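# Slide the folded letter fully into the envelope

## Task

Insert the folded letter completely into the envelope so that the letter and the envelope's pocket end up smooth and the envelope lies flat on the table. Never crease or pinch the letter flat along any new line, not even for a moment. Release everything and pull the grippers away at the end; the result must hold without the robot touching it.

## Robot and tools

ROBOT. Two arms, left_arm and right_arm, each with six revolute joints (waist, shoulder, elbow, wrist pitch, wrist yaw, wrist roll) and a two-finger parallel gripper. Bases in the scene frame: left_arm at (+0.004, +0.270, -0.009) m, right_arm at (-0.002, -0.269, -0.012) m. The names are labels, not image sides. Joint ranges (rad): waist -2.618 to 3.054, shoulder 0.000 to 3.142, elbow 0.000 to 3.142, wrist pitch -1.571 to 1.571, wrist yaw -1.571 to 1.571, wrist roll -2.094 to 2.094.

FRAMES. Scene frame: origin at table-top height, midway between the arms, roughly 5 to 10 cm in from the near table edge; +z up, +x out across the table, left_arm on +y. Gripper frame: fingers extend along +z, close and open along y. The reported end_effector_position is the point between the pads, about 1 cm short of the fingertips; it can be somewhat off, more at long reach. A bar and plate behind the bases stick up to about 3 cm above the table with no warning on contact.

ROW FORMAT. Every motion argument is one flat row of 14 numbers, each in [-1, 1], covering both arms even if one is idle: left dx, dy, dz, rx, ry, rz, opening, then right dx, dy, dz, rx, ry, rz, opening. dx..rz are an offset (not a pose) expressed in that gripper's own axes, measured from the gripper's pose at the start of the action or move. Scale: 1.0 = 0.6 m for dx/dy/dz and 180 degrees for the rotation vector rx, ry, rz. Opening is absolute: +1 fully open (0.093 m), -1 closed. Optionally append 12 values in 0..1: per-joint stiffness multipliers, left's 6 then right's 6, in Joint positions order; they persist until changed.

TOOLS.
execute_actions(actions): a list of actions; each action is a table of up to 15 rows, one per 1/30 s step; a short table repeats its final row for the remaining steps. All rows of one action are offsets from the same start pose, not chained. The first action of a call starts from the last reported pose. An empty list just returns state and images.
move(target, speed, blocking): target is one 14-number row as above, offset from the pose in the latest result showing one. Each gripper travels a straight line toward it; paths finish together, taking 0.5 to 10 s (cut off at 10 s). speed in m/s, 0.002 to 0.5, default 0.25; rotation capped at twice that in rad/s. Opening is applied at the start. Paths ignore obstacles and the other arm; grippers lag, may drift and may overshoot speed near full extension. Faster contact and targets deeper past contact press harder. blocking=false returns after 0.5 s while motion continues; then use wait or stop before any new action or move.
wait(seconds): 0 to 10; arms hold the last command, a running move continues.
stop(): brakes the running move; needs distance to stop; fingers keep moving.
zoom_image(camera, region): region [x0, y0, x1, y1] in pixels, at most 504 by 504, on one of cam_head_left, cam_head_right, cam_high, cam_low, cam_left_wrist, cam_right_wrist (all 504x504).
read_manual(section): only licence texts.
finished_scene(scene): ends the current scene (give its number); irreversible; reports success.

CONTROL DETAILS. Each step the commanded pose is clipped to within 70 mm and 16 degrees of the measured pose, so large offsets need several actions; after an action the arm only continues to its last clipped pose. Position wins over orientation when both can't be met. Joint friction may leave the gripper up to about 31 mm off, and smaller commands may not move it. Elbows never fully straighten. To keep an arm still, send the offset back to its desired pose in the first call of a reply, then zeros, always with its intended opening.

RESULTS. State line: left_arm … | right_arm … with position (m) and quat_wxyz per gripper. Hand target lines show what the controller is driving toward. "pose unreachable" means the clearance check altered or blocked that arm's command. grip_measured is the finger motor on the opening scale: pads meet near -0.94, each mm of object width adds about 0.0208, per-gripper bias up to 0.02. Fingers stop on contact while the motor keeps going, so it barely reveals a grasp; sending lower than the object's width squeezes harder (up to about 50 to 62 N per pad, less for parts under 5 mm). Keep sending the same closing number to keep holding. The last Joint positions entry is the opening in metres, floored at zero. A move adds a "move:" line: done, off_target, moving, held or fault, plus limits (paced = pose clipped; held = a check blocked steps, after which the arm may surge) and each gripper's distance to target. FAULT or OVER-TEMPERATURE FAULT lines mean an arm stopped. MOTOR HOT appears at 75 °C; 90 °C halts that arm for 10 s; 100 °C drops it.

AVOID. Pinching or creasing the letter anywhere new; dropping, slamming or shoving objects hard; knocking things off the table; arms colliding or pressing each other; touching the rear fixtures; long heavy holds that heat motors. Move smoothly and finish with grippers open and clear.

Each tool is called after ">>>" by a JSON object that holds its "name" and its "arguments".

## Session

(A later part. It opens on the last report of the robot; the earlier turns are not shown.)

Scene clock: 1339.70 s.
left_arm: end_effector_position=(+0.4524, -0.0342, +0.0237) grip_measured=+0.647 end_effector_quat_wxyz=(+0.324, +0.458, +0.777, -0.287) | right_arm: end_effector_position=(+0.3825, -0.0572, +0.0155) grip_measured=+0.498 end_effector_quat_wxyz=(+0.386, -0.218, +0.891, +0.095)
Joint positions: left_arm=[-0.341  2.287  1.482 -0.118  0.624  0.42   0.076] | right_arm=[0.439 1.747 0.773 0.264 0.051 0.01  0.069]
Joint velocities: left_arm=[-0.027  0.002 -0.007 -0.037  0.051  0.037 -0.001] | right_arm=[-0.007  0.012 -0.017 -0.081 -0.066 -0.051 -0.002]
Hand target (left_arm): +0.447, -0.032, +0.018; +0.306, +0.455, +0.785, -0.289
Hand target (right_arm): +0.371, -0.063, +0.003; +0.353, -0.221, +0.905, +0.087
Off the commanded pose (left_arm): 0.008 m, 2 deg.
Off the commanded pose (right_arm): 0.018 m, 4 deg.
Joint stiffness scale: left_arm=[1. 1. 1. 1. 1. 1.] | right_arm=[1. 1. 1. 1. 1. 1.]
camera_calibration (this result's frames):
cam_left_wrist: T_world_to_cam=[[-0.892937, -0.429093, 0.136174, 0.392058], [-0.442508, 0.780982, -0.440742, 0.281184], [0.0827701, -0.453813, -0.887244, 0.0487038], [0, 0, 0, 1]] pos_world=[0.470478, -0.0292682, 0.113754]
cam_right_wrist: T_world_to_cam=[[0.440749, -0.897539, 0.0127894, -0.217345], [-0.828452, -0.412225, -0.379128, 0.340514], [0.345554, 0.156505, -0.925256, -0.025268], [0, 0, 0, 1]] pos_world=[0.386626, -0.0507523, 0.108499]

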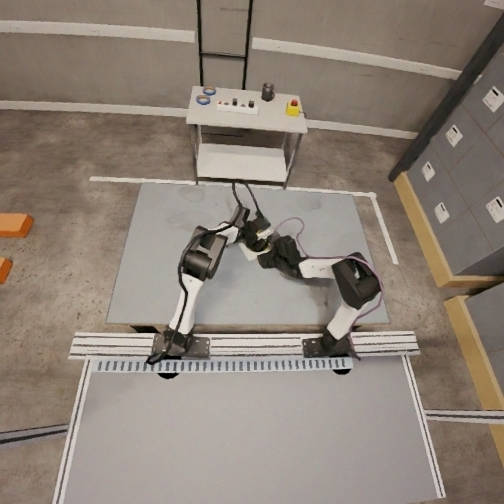

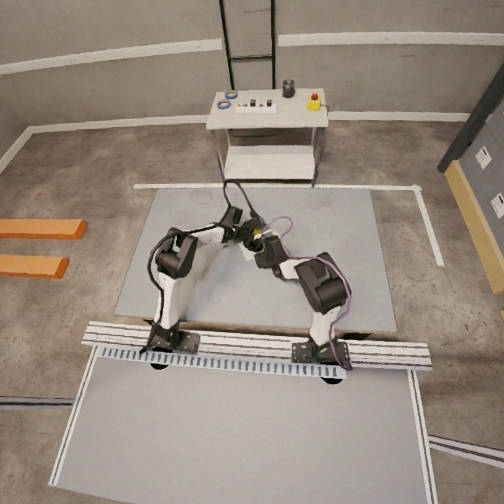

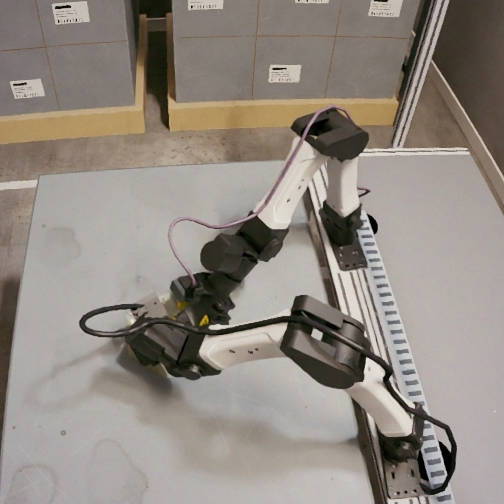

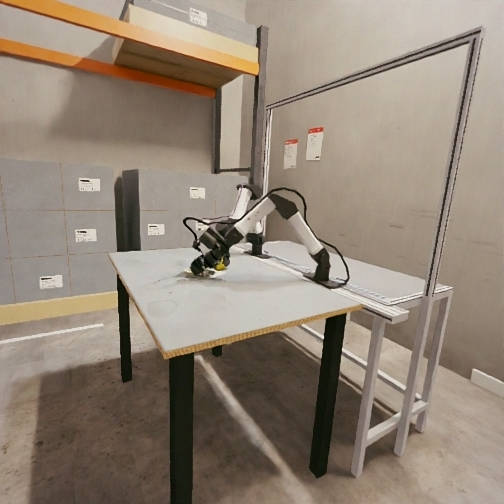

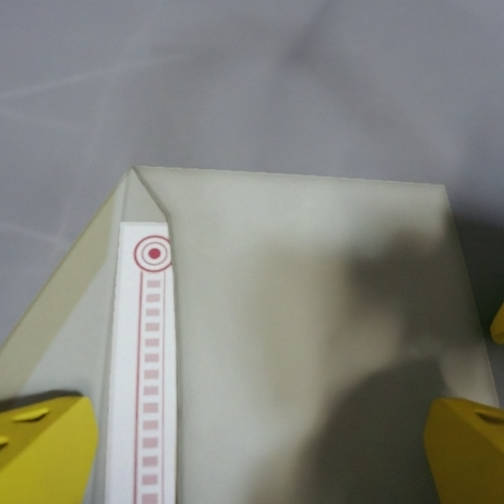

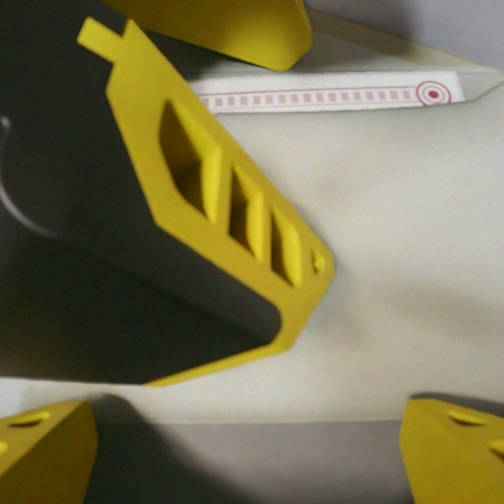

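>>> {"name": "execute_actions", "arguments": {"actions": [[[0.0146,-0.0064,0,0.0047,0.0108,-0.0082,0.63,0.03,0,-0.0012,0,0.024,0,0.5],[0.0146,-0.0064,0,0.0047,0.0108,-0.0082,0.61,0.03,0,-0.0012,0,0.024,0,0.5],[0.0146,-0.0064,0,0.0047,0.0108,-0.0082,0.59,0.03,0,-0.0012,0,0.024,0,0.5],[0.0146,-0.0064,0,0.0047,0.0108,-0.0082,0.57,0.03,0,-0.0012,0,0.024,0,0.5],[0.0146,-0.0064,0,0.0047,0.0108,-0.0082,0.55,0.03,0,-0.0012,0,0.024,0,0.5],[0.0146,-0.0064,0,0.0047,0.0108,-0.0082,0.53,0.03,0,-0.0012,0,0.024,0,0.5],[0.0146,-0.0064,0,0.0047,0.0108,-0.0082,0.51,0.03,0,-0.0012,0,0.024,0,0.5],[0.0146,-0.0064,0,0.0047,0.0108,-0.0082,0.49,0.03,0,-0.0012,0,0.024,0,0.5],[0.0146,-0.0064,0,0.0047,0.0108,-0.0082,0.47,0.03,0,-0.0012,0,0.024,0,0.5],[0.0146,-0.0064,0,0.0047,0.0108,-0.0082,0.45,0.03,0,-0.0012,0,0.024,0,0.5],[0.0146,-0.0064,0,0.0047,0.0108,-0.0082,0.43,0.03,0,-0.0012,0,0.024,0,0.5],[0.0146,-0.0064,0,0.0047,0.0108,-0.0082,0.41,0.03,0,-0.0012,0,0.024,0,0.5],[0.0146,-0.0064,0,0.0047,0.0108,-0.0082,0.39,0.03,0,-0.0012,0,0.024,0,0.5],[0.0146,-0.0064,0,0.0047,0.0108,-0.0082,0.37,0.03,0,-0.0012,0,0.024,0,0.5]]]}}

Scene clock: 1348.90 s.
left_arm: end_effector_position=(+0.4516, -0.0339, +0.0231) grip_measured=+0.374 end_effector_quat_wxyz=(+0.322, +0.458, +0.778, -0.287) | right_arm: end_effector_position=(+0.3825, -0.0572, +0.0155) grip_measured=+0.498 end_effector_quat_wxyz=(+0.386, -0.218, +0.891, +0.095)
Joint positions: left_arm=[-0.341  2.287  1.482 -0.123  0.624  0.42   0.063] | right_arm=[0.439 1.747 0.773 0.264 0.051 0.01  0.069]
Joint velocities: left_arm=[-0.002  0.017 -0.012 -0.022  0.051  0.007 -0.004] | right_arm=[ 0.002  0.017 -0.007 -0.051  0.007  0.022 -0.001]
Hand target (left_arm): +0.446, -0.031, +0.018; +0.304, +0.455, +0.786, -0.289
Hand target (right_arm): +0.371, -0.063, +0.003; +0.353, -0.221, +0.905, +0.087
Off the commanded pose (left_arm): 0.009 m, 2 deg.
Off the commanded pose (right_arm): 0.018 m, 4 deg.
Joint stiffness scale: left_arm=[1. 1. 1. 1. 1. 1.] | right_arm=[1. 1. 1. 1. 1. 1.]
camera_calibration (this result's frames):
cam_left_wrist: T_world_to_cam=[[-0.892448, -0.429176, 0.139081, 0.391339], [-0.444199, 0.781998, -0.437226, 0.281028], [0.0788861, -0.451981, -0.888533, 0.0501682], [0, 0, 0, 1]] pos_world=[0.470125, -0.0291347, 0.113021]
cam_right_wrist: T_world_to_cam=[[0.440749, -0.897539, 0.0127894, -0.217345], [-0.828452, -0.412225, -0.379128, 0.340514], [0.345554, 0.156505, -0.925256, -0.025268], [0, 0, 0, 1]] pos_world=[0.386626, -0.0507523, 0.108499]

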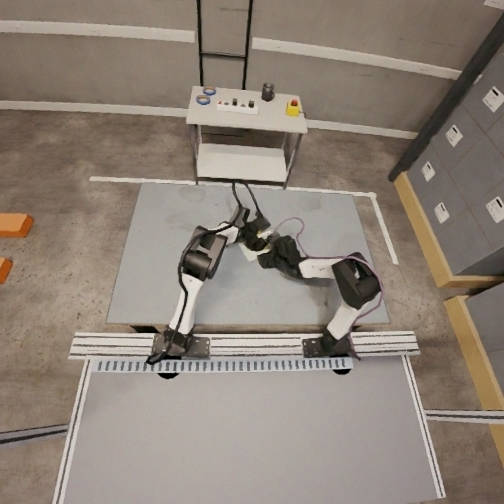

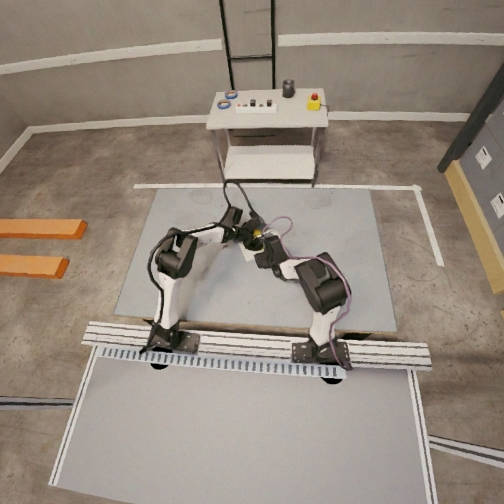

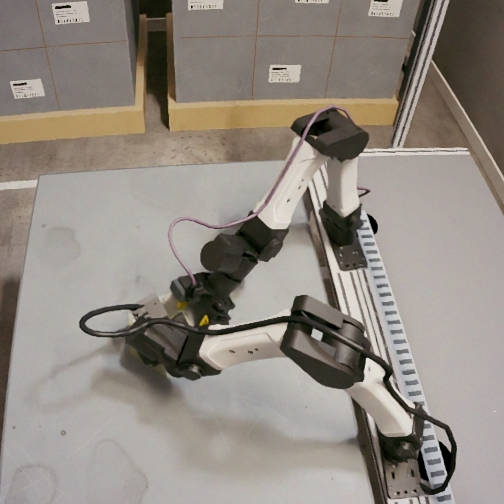

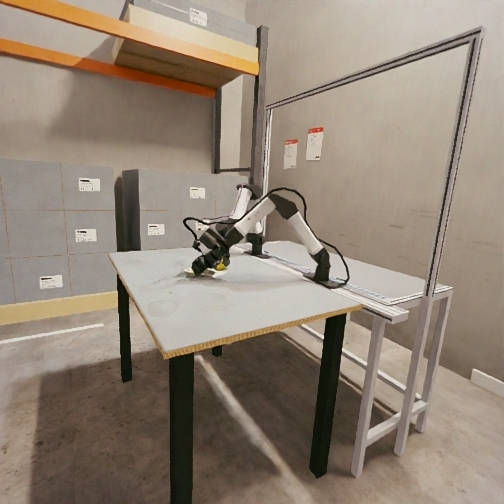

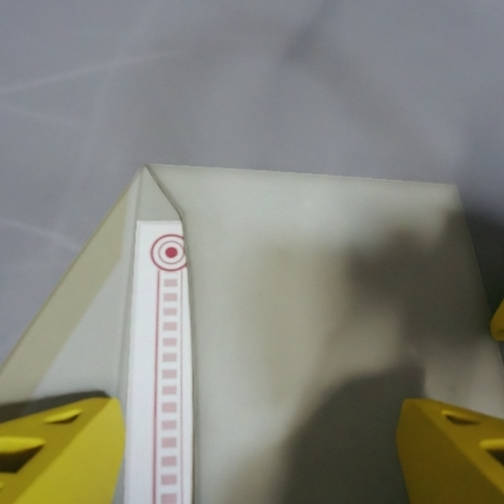

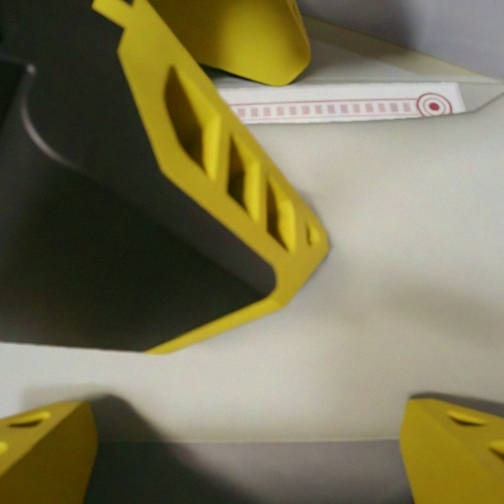

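>>> {"name": "execute_actions", "arguments": {"actions": [[[0.0146,-0.0064,0,0.0047,0.0108,-0.0082,0.355,0.03,0,-0.0012,0,0.024,0,0.5],[0.0146,-0.0064,0,0.0047,0.0108,-0.0082,0.34,0.03,0,-0.0012,0,0.024,0,0.5],[0.0146,-0.0064,0,0.0047,0.0108,-0.0082,0.325,0.03,0,-0.0012,0,0.024,0,0.5],[0.0146,-0.0064,0,0.0047,0.0108,-0.0082,0.31,0.03,0,-0.0012,0,0.024,0,0.5],[0.0146,-0.0064,0,0.0047,0.0108,-0.0082,0.295,0.03,0,-0.0012,0,0.024,0,0.5],[0.0146,-0.0064,0,0.0047,0.0108,-0.0082,0.28,0.03,0,-0.0012,0,0.024,0,0.5],[0.0146,-0.0064,0,0.0047,0.0108,-0.0082,0.265,0.03,0,-0.0012,0,0.024,0,0.5],[0.0146,-0.0064,0,0.0047,0.0108,-0.0082,0.25,0.03,0,-0.0012,0,0.024,0,0.5],[0.0146,-0.0064,0,0.0047,0.0108,-0.0082,0.235,0.03,0,-0.0012,0,0.024,0,0.5],[0.0146,-0.0064,0,0.0047,0.0108,-0.0082,0.22,0.03,0,-0.0012,0,0.024,0,0.5],[0.0146,-0.0064,0,0.0047,0.0108,-0.0082,0.205,0.03,0,-0.0012,0,0.024,0,0.5],[0.0146,-0.0064,0,0.0047,0.0108,-0.0082,0.19,0.03,0,-0.0012,0,0.024,0,0.5],[0.0146,-0.0064,0,0.0047,0.0108,-0.0082,0.175,0.03,0,-0.0012,0,0.024,0,0.5],[0.0146,-0.0064,0,0.0047,0.0108,-0.0082,0.16,0.03,0,-0.0012,0,0.024,0,0.5]]]}}

Scene clock: 1358.43 s.
left_arm: end_effector_position=(+0.4509, -0.0336, +0.0224) grip_measured=+0.164 end_effector_quat_wxyz=(+0.319, +0.457, +0.779, -0.287) | right_arm: end_effector_position=(+0.3825, -0.0572, +0.0155) grip_measured=+0.498 end_effector_quat_wxyz=(+0.386, -0.218, +0.891, +0.095)
Joint positions: left_arm=[-0.341  2.287  1.482 -0.128  0.624  0.42   0.053] | right_arm=[0.439 1.747 0.773 0.264 0.051 0.01  0.069]
Joint velocities: left_arm=[-0.007  0.007 -0.002 -0.037  0.037 -0.007 -0.003] | right_arm=[-0.007 -0.022 -0.007 -0.081  0.022  0.007 -0.001]
Hand target (left_arm): +0.445, -0.031, +0.017; +0.302, +0.455, +0.787, -0.289
Hand target (right_arm): +0.371, -0.063, +0.003; +0.353, -0.221, +0.905, +0.087
Off the commanded pose (left_arm): 0.009 m, 2 deg.
Off the commanded pose (right_arm): 0.018 m, 4 deg.
Joint stiffness scale: left_arm=[1. 1. 1. 1. 1. 1.] | right_arm=[1. 1. 1. 1. 1. 1.]
camera_calibration (this result's frames):
cam_left_wrist: T_world_to_cam=[[-0.891805, -0.429467, 0.142276, 0.390539], [-0.446185, 0.782861, -0.433644, 0.280999], [0.0748536, -0.450207, -0.889781, 0.0516924], [0, 0, 0, 1]] pos_world=[0.469793, -0.0289872, 0.112284]
cam_right_wrist: T_world_to_cam=[[0.440749, -0.897539, 0.0127894, -0.217345], [-0.828452, -0.412225, -0.379128, 0.340514], [0.345554, 0.156505, -0.925256, -0.025268], [0, 0, 0, 1]] pos_world=[0.386626, -0.0507523, 0.108499]

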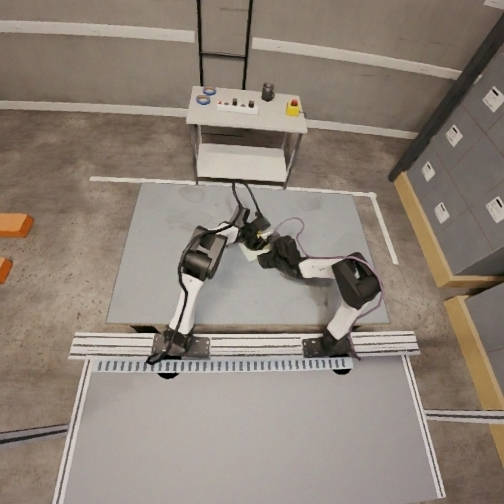

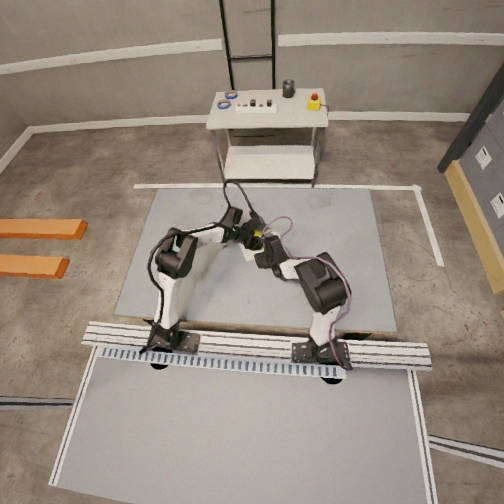

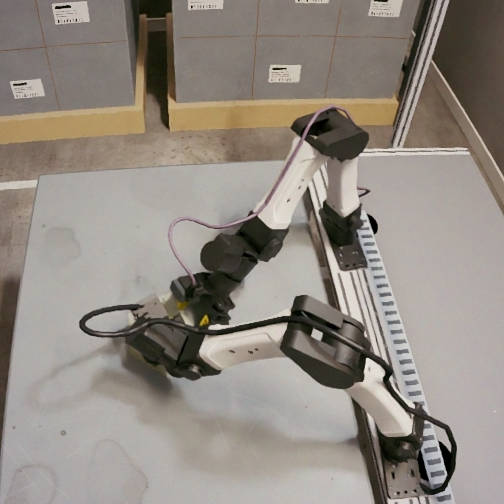

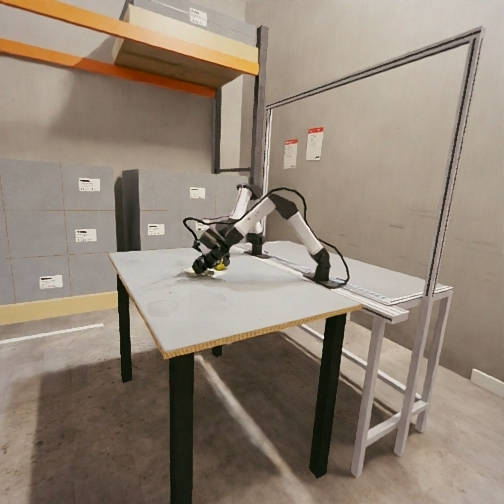

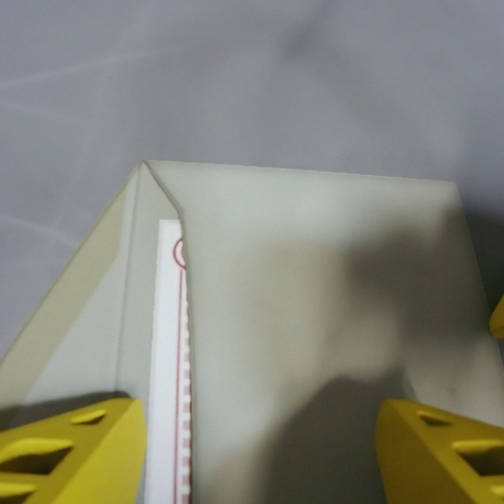

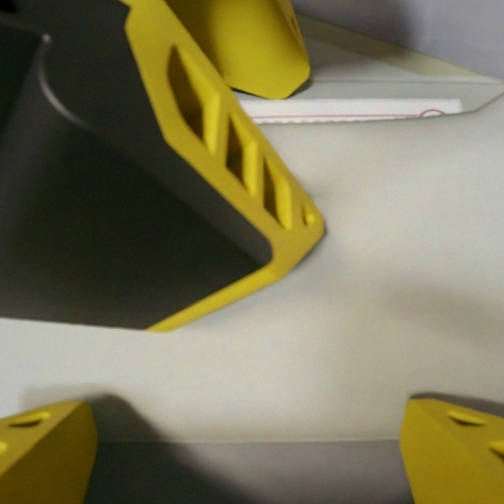

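>>> {"name": "execute_actions", "arguments": {"actions": [[[0.0146,-0.0064,0,0.0047,0.0108,-0.0082,0.15,0.03,0,-0.0012,0,0.024,0,0.5],[0.0146,-0.0064,0,0.0047,0.0108,-0.0082,0.14,0.03,0,-0.0012,0,0.024,0,0.5],[0.0146,-0.0064,0,0.0047,0.0108,-0.0082,0.13,0.03,0,-0.0012,0,0.024,0,0.5],[0.0146,-0.0064,0,0.0047,0.0108,-0.0082,0.12,0.03,0,-0.0012,0,0.024,0,0.5],[0.0146,-0.0064,0,0.0047,0.0108,-0.0082,0.11,0.03,0,-0.0012,0,0.024,0,0.5],[0.0146,-0.0064,0,0.0047,0.0108,-0.0082,0.10,0.03,0,-0.0012,0,0.024,0,0.5],[0.0146,-0.0064,0,0.0047,0.0108,-0.0082,0.09,0.03,0,-0.0012,0,0.024,0,0.5],[0.0146,-0.0064,0,0.0047,0.0108,-0.0082,0.08,0.03,0,-0.0012,0,0.024,0,0.5],[0.0146,-0.0064,0,0.0047,0.0108,-0.0082,0.07,0.03,0,-0.0012,0,0.024,0,0.5],[0.0146,-0.0064,0,0.0047,0.0108,-0.0082,0.06,0.03,0,-0.0012,0,0.024,0,0.5],[0.0146,-0.0064,0,0.0047,0.0108,-0.0082,0.05,0.03,0,-0.0012,0,0.024,0,0.5],[0.0146,-0.0064,0,0.0047,0.0108,-0.0082,0.04,0.03,0,-0.0012,0,0.024,0,0.5],[0.0146,-0.0064,0,0.0047,0.0108,-0.0082,0.03,0.03,0,-0.0012,0,0.024,0,0.5]]]}}

Scene clock: 1368.20 s.
left_arm: end_effector_position=(+0.4504, -0.0333, +0.0219) grip_measured=+0.033 end_effector_quat_wxyz=(+0.318, +0.457, +0.779, -0.287) | right_arm: end_effector_position=(+0.3825, -0.0572, +0.0155) grip_measured=+0.498 end_effector_quat_wxyz=(+0.386, -0.218, +0.891, +0.095)
Joint positions: left_arm=[-0.341  2.287  1.482 -0.131  0.624  0.42   0.047] | right_arm=[0.439 1.747 0.773 0.264 0.051 0.01  0.069]
Joint velocities: left_arm=[-0.002 -0.002 -0.002  0.066 -0.037 -0.037 -0.001] | right_arm=[-0.002  0.007 -0.002  0.022  0.007  0.081 -0.   ]
Hand target (left_arm): +0.444, -0.031, +0.016; +0.299, +0.454, +0.788, -0.289
Hand target (right_arm): +0.371, -0.063, +0.003; +0.353, -0.221, +0.905, +0.087
Off the commanded pose (left_arm): 0.009 m, 2 deg.
Off the commanded pose (right_arm): 0.018 m, 4 deg.
Joint stiffness scale: left_arm=[1. 1. 1. 1. 1. 1.] | right_arm=[1. 1. 1. 1. 1. 1.]
camera_calibration (this result's frames):
cam_left_wrist: T_world_to_cam=[[-0.891351, -0.429672, 0.144486, 0.389983], [-0.44755, 0.783454, -0.431159, 0.280975], [0.0720586, -0.448978, -0.890632, 0.0527463], [0, 0, 0, 1]] pos_world=[0.469561, -0.0288842, 0.111775]
cam_right_wrist: T_world_to_cam=[[0.440749, -0.897539, 0.0127894, -0.217345], [-0.828452, -0.412225, -0.379128, 0.340514], [0.345554, 0.156505, -0.925256, -0.025268], [0, 0, 0, 1]] pos_world=[0.386626, -0.0507523, 0.108499]

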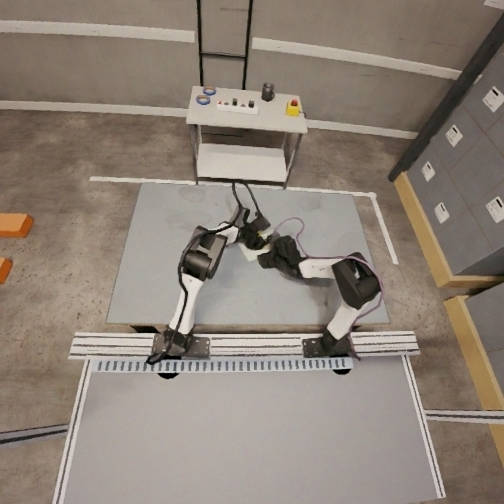

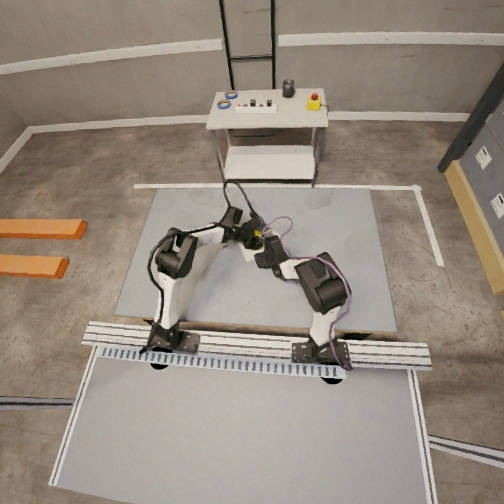

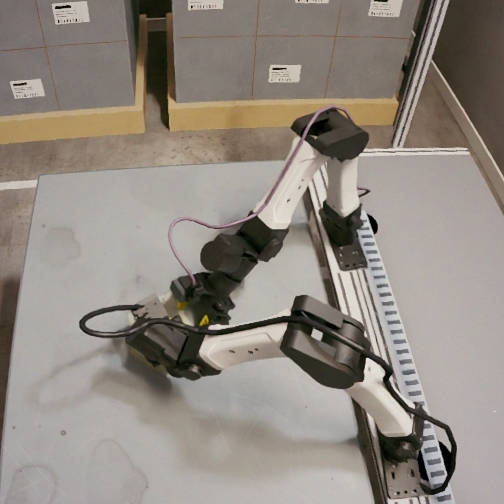

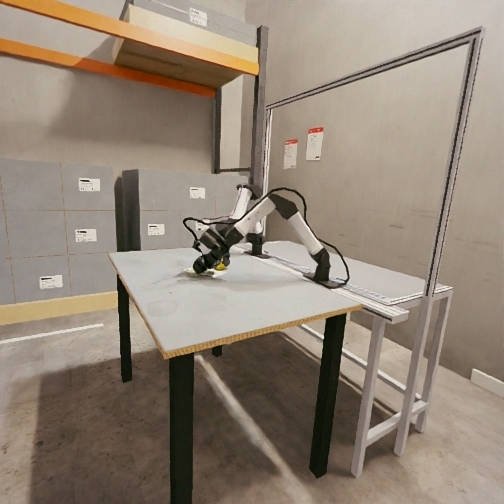

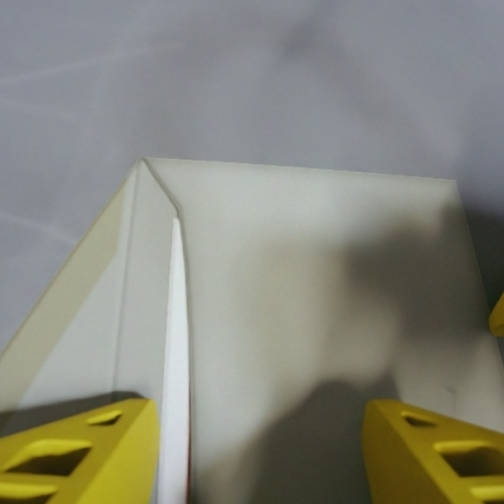

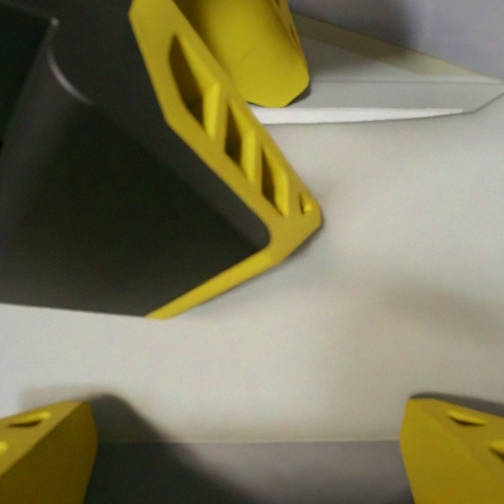

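>>> {"name": "execute_actions", "arguments": {"actions": [[[0,0,0,0,0,0,0.03,0.03,0,-0.0012,0,0.024,0,0.5],[-0.005,0.002,0,-0.0016,-0.004,0.003,0.03,0.03,0,-0.0012,0,0.024,0,0.5],[-0.01,0.0044,0,-0.0032,-0.0074,0.0056,0.03,0.03,0,-0.0012,0,0.024,0,0.5],[-0.015,0.0066,0,-0.0048,-0.011,0.0084,0.03,0.03,0,-0.0012,0,0.024,0,0.5],[-0.02,0.0088,0,-0.0064,-0.0148,0.0112,0.03,0.03,0,-0.0012,0,0.024,0,0.5],[-0.025,0.011,0,-0.008,-0.0185,0.014,0.03,0.03,0,-0.0012,0,0.024,0,0.5],[-0.03,0.013,0,-0.0097,-0.022,0.0168,0.03,0.03,0,-0.0012,0,0.024,0,0.5]]]}}

>>> {"name": "move", "arguments": {"target": [-0.1,0,-0.12,0,0,0,0.03,0.03,0,-0.0012,0,0.024,0,0.5], "speed": 0.15}}

Scene clock: 1379.67 s.
left_arm: end_effector_position=(+0.4592, -0.0372, +0.0303) grip_measured=+0.032 end_effector_quat_wxyz=(+0.345, +0.461, +0.767, -0.284) | right_arm: end_effector_position=(+0.3825, -0.0572, +0.0155) grip_measured=+0.498 end_effector_quat_wxyz=(+0.386, -0.218, +0.891, +0.095)
Joint positions: left_arm=[-0.341  2.287  1.482 -0.07   0.624  0.42   0.047] | right_arm=[0.439 1.747 0.773 0.264 0.051 0.01  0.069]
Joint velocities: left_arm=[-0.012  0.007  0.007  0.007 -0.007 -0.037  0.   ] | right_arm=[-0.002  0.002 -0.012  0.022  0.037  0.022 -0.   ]
Hand target (left_arm): +0.464, -0.040, +0.034; +0.359, +0.463, +0.760, -0.283
Hand target (right_arm): +0.371, -0.063, +0.003; +0.353, -0.221, +0.905, +0.087
Off the commanded pose (left_arm): 0.007 m, 2 deg.
Off the commanded pose (right_arm): 0.018 m, 4 deg.
Joint stiffness scale: left_arm=[1. 1. 1. 1. 1. 1.] | right_arm=[1. 1. 1. 1. 1. 1.]
camera_calibration (this result's frames):
cam_left_wrist: T_world_to_cam=[[-0.898346, -0.426504, 0.105213, 0.399522], [-0.422292, 0.772473, -0.474295, 0.280895], [0.121014, -0.470511, -0.874057, 0.0339776], [0, 0, 0, 1]] pos_world=[0.473417, -0.0305996, 0.120891]
cam_right_wrist: T_world_to_cam=[[0.440749, -0.897539, 0.0127894, -0.217345], [-0.828452, -0.412225, -0.379128, 0.340514], [0.345554, 0.156505, -0.925256, -0.025268], [0, 0, 0, 1]] pos_world=[0.386626, -0.0507523, 0.108499]

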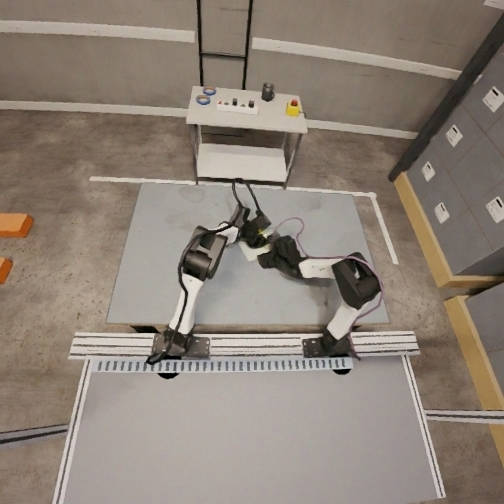

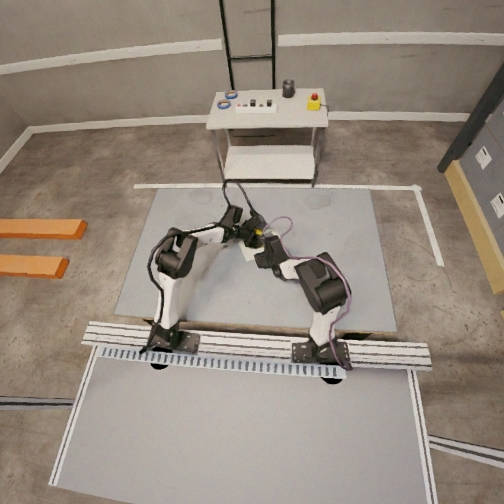

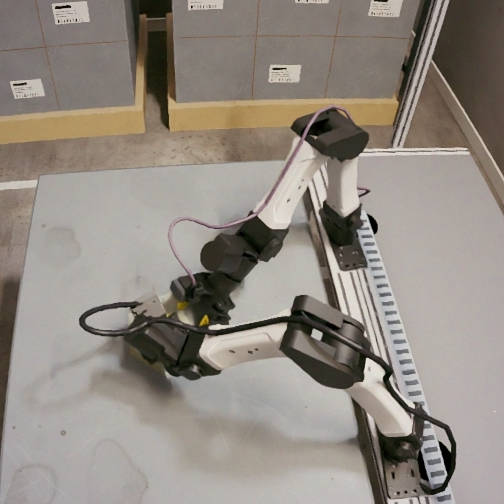

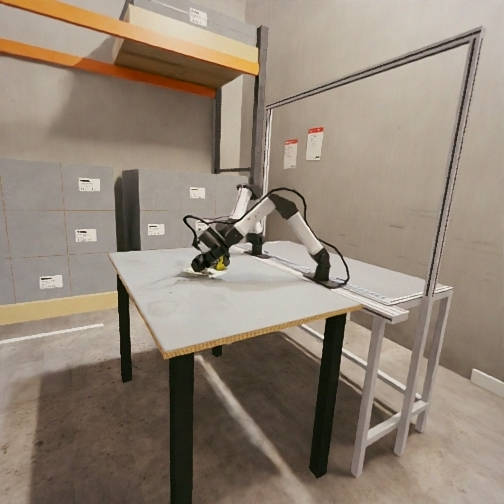

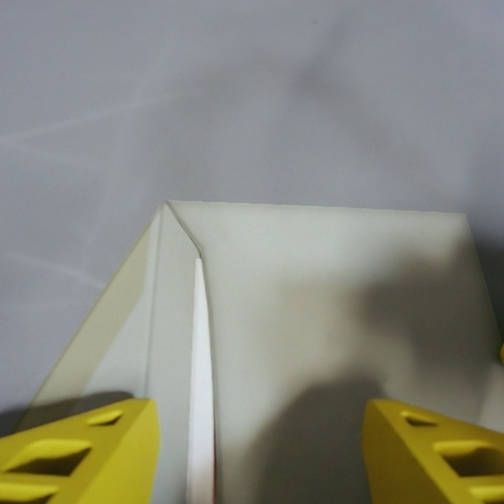

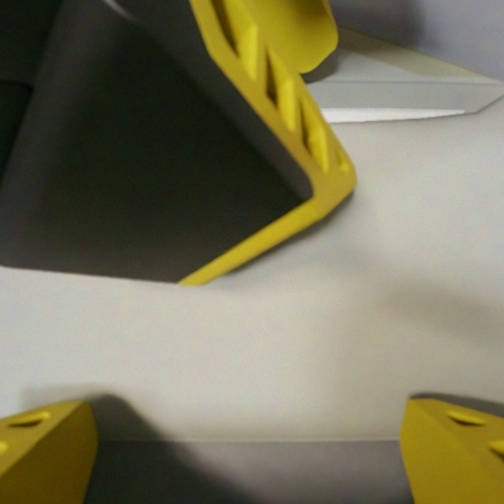

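Scene clock: 1380.93 s.
left_arm: end_effector_position=(+0.4530, -0.0163, +0.1042) grip_measured=+0.032 end_effector_quat_wxyz=(+0.330, +0.459, +0.775, -0.284) | right_arm: end_effector_position=(+0.3825, -0.0572, +0.0155) grip_measured=+0.498 end_effector_quat_wxyz=(+0.386, -0.218, +0.891, +0.095)
Joint positions: left_arm=[-0.304  2.141  1.588 -0.378  0.641  0.457  0.047] | right_arm=[0.439 1.747 0.773 0.264 0.051 0.01  0.069]
Joint velocities: left_arm=[ 0.007 -0.002  0.007 -0.007 -0.007  0.007  0.   ] | right_arm=[ 0.002  0.002 -0.037 -0.007 -0.066 -0.007  0.001]
Hand target (left_arm): +0.458, -0.014, +0.121; +0.345, +0.461, +0.767, -0.284
Hand target (right_arm): +0.371, -0.063, +0.003; +0.353, -0.221, +0.905, +0.087
Off the commanded pose (left_arm): 0.018 m, 2 deg.
Off the commanded pose (right_arm): 0.018 m, 4 deg.
Joint stiffness scale: left_arm=[1. 1. 1. 1. 1. 1.] | right_arm=[1. 1. 1. 1. 1. 1.]
move: off_target (left_arm, right_arm)
camera_calibration (this result's frames):
cam_left_wrist: T_world_to_cam=[[-0.893941, -0.430705, 0.123947, 0.391027], [-0.437703, 0.779522, -0.448063, 0.301491], [0.0963634, -0.454794, -0.885368, 0.121842], [0, 0, 0, 1]] pos_world=[0.469778, -0.0111882, 0.194495]
cam_right_wrist: T_world_to_cam=[[0.440749, -0.897539, 0.0127894, -0.217345], [-0.828452, -0.412225, -0.379128, 0.340514], [0.345554, 0.156505, -0.925256, -0.025268], [0, 0, 0, 1]] pos_world=[0.386626, -0.0507523, 0.108499]

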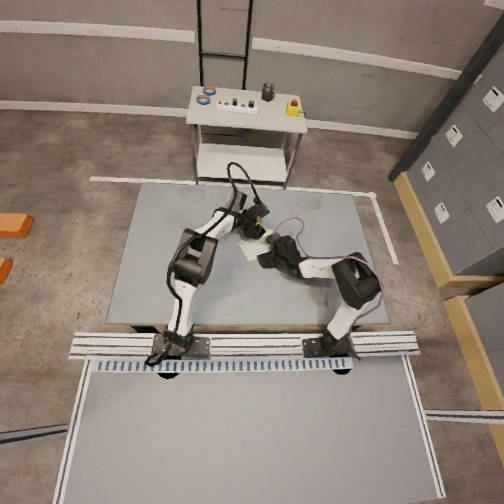

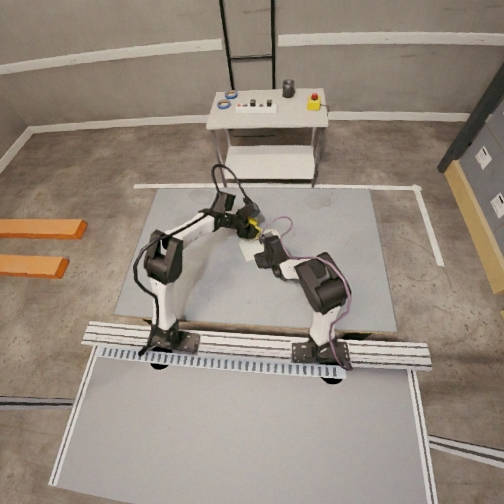

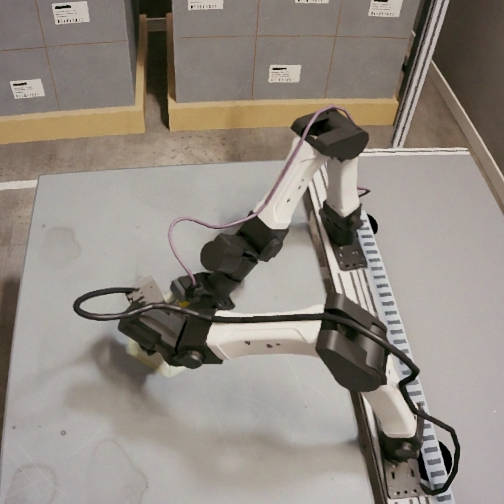

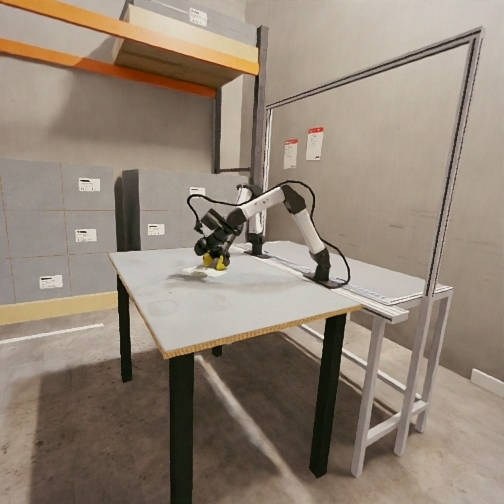

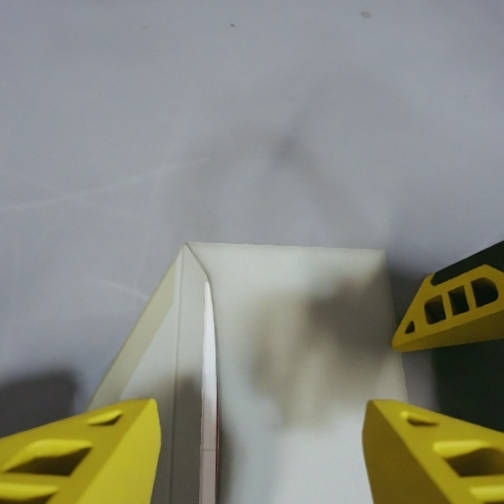

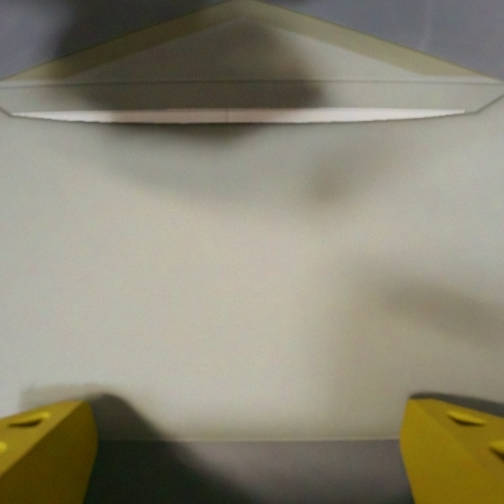

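>>> {"name": "zoom_image", "arguments": {"camera": "cam_right_wrist", "region": [0, 40, 504, 200]}}

Region (0, 40, 504, 200) of cam_right_wrist's 504x504 image, scaled by 1.000; it fills the top 160 rows of this view, and the rest is white.

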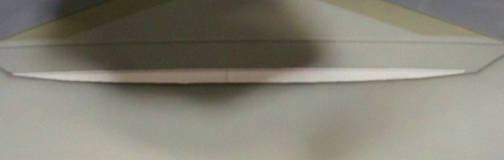

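>>> {"name": "zoom_image", "arguments": {"camera": "cam_right_wrist", "region": [330, 60, 504, 140]}}

>>> {"name": "zoom_image", "arguments": {"camera": "cam_right_wrist", "region": [0, 60, 174, 140]}}

Region (330, 60, 504, 140) of cam_right_wrist's 504x504 image, scaled by 2.897, with more detail than that image has; it fills the top 232 rows of this view, and the rest is white.

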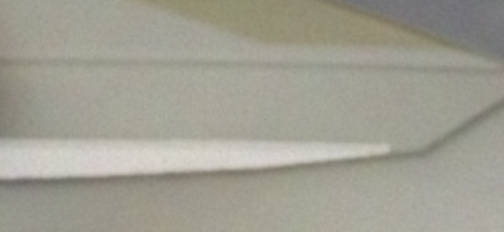

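Region (0, 60, 174, 140) of cam_right_wrist's 504x504 image, scaled by 2.897, with more detail than that image has; it fills the top 232 rows of this view, and the rest is white.

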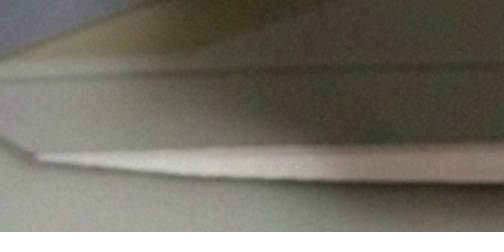

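>>> {"name": "move", "arguments": {"target": [0.0838,0.009,0.0822,0,0,0,0.2,0.03,0,-0.0012,0,0.024,0,0.5], "speed": 0.12}}

Scene clock: 1419.17 s.
left_arm: end_effector_position=(+0.4564, -0.0176, +0.0397) grip_measured=+0.198 end_effector_quat_wxyz=(+0.329, +0.456, +0.776, -0.285) | right_arm: end_effector_position=(+0.3825, -0.0572, +0.0155) grip_measured=+0.498 end_effector_quat_wxyz=(+0.386, -0.218, +0.891, +0.095)
Joint positions: left_arm=[-0.304  2.245  1.48  -0.164  0.641  0.45   0.055] | right_arm=[0.439 1.747 0.773 0.264 0.051 0.01  0.069]
Joint velocities: left_arm=[-0.007  0.012 -0.002  0.007  0.022 -0.007 -0.001] | right_arm=[-0.002  0.017 -0.007  0.037 -0.022 -0.007  0.   ]
Hand target (left_arm): +0.453, -0.024, +0.034; +0.330, +0.459, +0.775, -0.284
Hand target (right_arm): +0.371, -0.063, +0.003; +0.353, -0.221, +0.905, +0.087
Off the commanded pose (left_arm): 0.010 m, 0 deg.
Off the commanded pose (right_arm): 0.018 m, 4 deg.
Joint stiffness scale: left_arm=[1. 1. 1. 1. 1. 1.] | right_arm=[1. 1. 1. 1. 1. 1.]
move: off_target (right_arm)
camera_calibration (this result's frames):
cam_left_wrist: T_world_to_cam=[[-0.891448, -0.434441, 0.128771, 0.400117], [-0.44314, 0.776536, -0.447905, 0.277495], [0.094593, -0.456347, -0.884759, 0.0645235], [0, 0, 0, 1]] pos_world=[0.473549, -0.0122127, 0.129856]
cam_right_wrist: T_world_to_cam=[[0.440749, -0.897539, 0.0127894, -0.217345], [-0.828452, -0.412225, -0.379128, 0.340514], [0.345554, 0.156505, -0.925256, -0.025268], [0, 0, 0, 1]] pos_world=[0.386626, -0.0507523, 0.108499]

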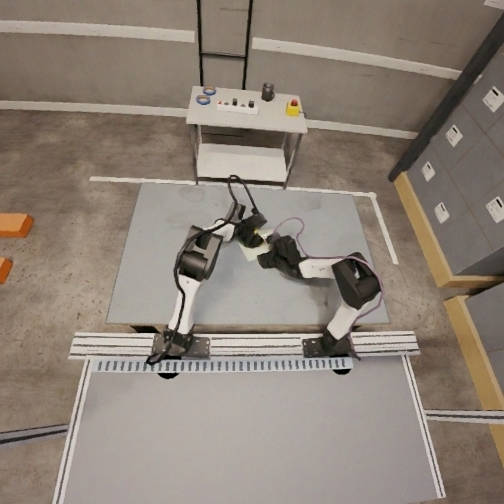

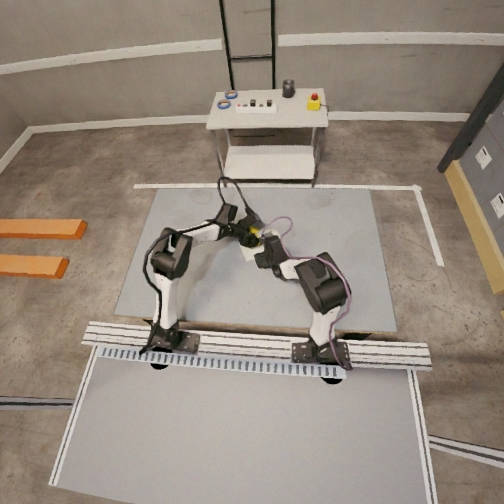

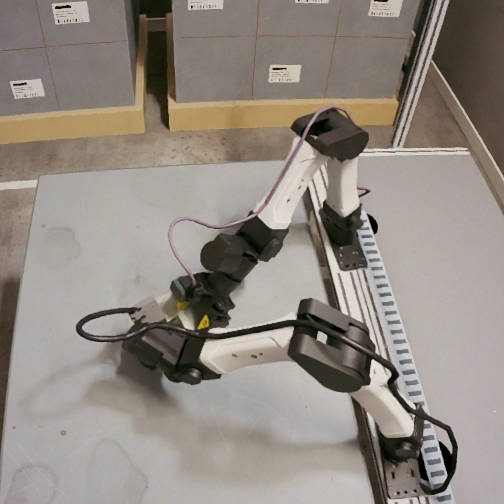

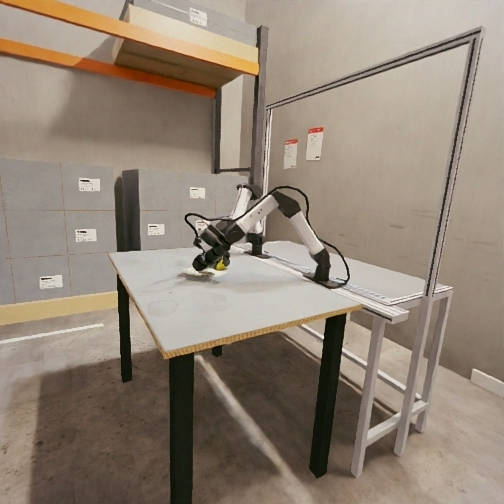

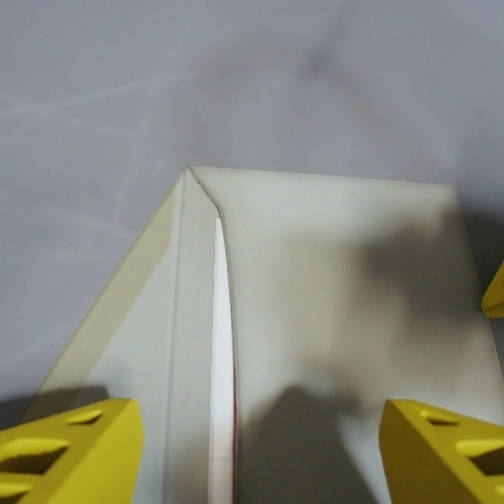

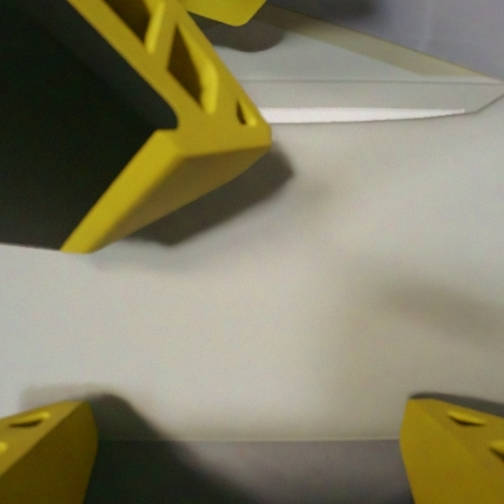

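>>> {"name": "execute_actions", "arguments": {"actions": [[[0.009,0.0006,0.006,0.0014,0.003,-0.0024,0.2,0.03,0,-0.0012,0,0.024,0,0.5],[0.012,0.0008,0.008,0.0019,0.0039,-0.0032,0.18,0.03,0,-0.0012,0,0.024,0,0.5],[0.015,0.001,0.01,0.0023,0.0048,-0.004,0.16,0.03,0,-0.0012,0,0.024,0,0.5],[0.018,0.0012,0.012,0.0028,0.0058,-0.0048,0.14,0.03,0,-0.0012,0,0.024,0,0.5],[0.021,0.0014,0.014,0.0033,0.0067,-0.0056,0.12,0.03,0,-0.0012,0,0.024,0,0.5],[0.023,0.0016,0.0153,0.0036,0.0074,-0.0062,0.1,0.03,0,-0.0012,0,0.024,0,0.5],[0.025,0.0017,0.0166,0.0039,0.008,-0.0067,0.08,0.03,0,-0.0012,0,0.024,0,0.5]]]}}

Scene clock: 1439.63 s.
left_arm: end_effector_position=(+0.4547, -0.0169, +0.0267) grip_measured=+0.082 end_effector_quat_wxyz=(+0.318, +0.454, +0.781, -0.286) | right_arm: end_effector_position=(+0.3825, -0.0572, +0.0155) grip_measured=+0.498 end_effector_quat_wxyz=(+0.386, -0.218, +0.891, +0.095)
Joint positions: left_arm=[-0.304  2.27   1.48  -0.164  0.641  0.45   0.049] | right_arm=[0.439 1.747 0.773 0.264 0.051 0.01  0.069]
Joint velocities: left_arm=[-0.017  0.002 -0.022 -0.051 -0.051 -0.037  0.   ] | right_arm=[-0.007 -0.002  0.012 -0.066  0.095  0.037 -0.   ]
Hand target (left_arm): +0.455, -0.017, +0.022; +0.314, +0.454, +0.783, -0.287
Hand target (right_arm): +0.371, -0.063, +0.003; +0.353, -0.221, +0.905, +0.087
Off the commanded pose (left_arm): 0.005 m, 1 deg.
Off the commanded pose (right_arm): 0.018 m, 4 deg.
Joint stiffness scale: left_arm=[1. 1. 1. 1. 1. 1.] | right_arm=[1. 1. 1. 1. 1. 1.]
camera_calibration (this result's frames):
cam_left_wrist: T_world_to_cam=[[-0.88823, -0.435729, 0.145561, 0.398682], [-0.453429, 0.780603, -0.430187, 0.274707], [0.0738197, -0.448107, -0.890927, 0.063228], [0, 0, 0, 1]] pos_world=[0.474014, -0.0123871, 0.116475]
cam_right_wrist: T_world_to_cam=[[0.440749, -0.897539, 0.0127894, -0.217345], [-0.828452, -0.412225, -0.379128, 0.340514], [0.345554, 0.156505, -0.925256, -0.025268], [0, 0, 0, 1]] pos_world=[0.386626, -0.0507523, 0.108499]

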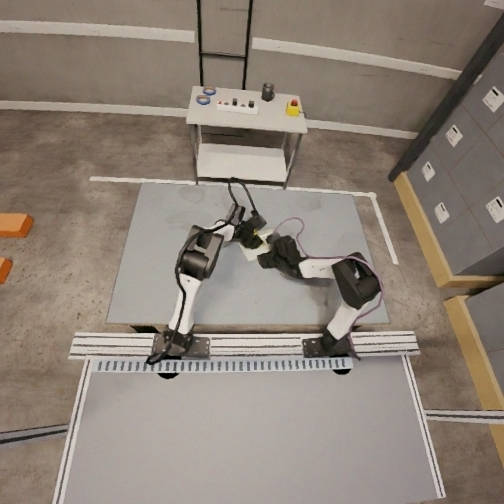

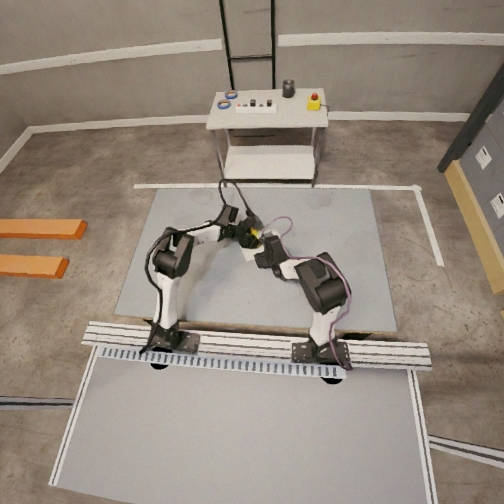

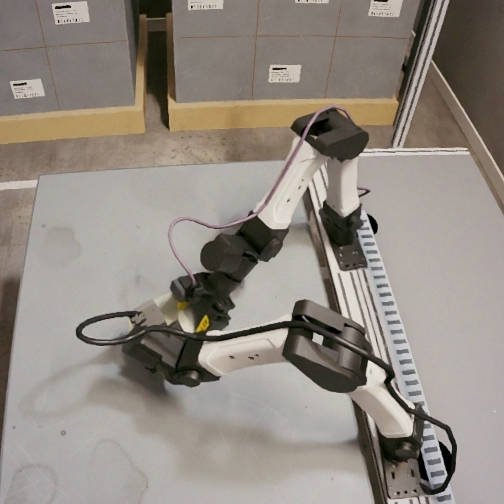

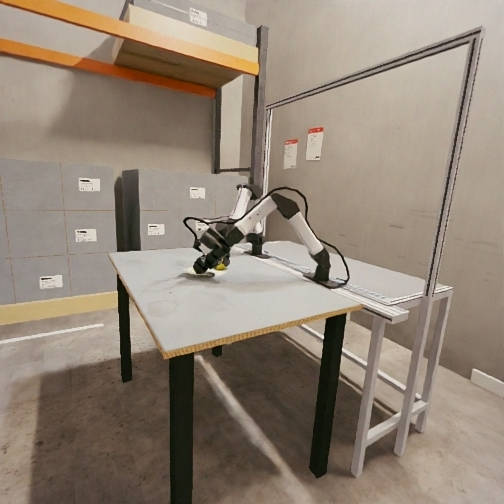

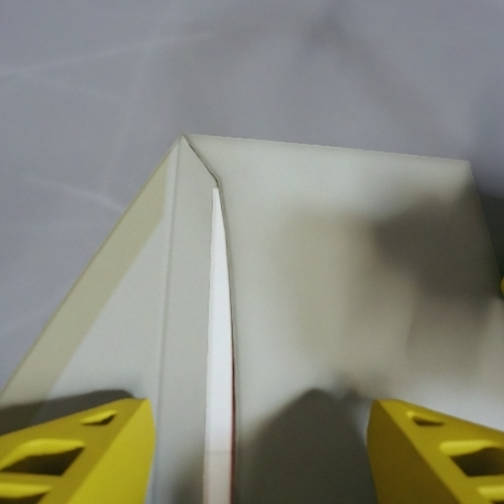

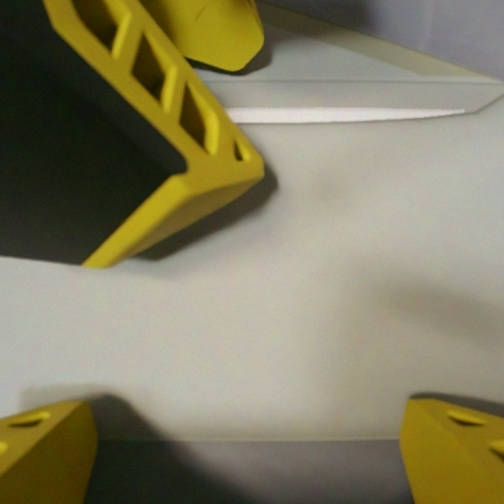

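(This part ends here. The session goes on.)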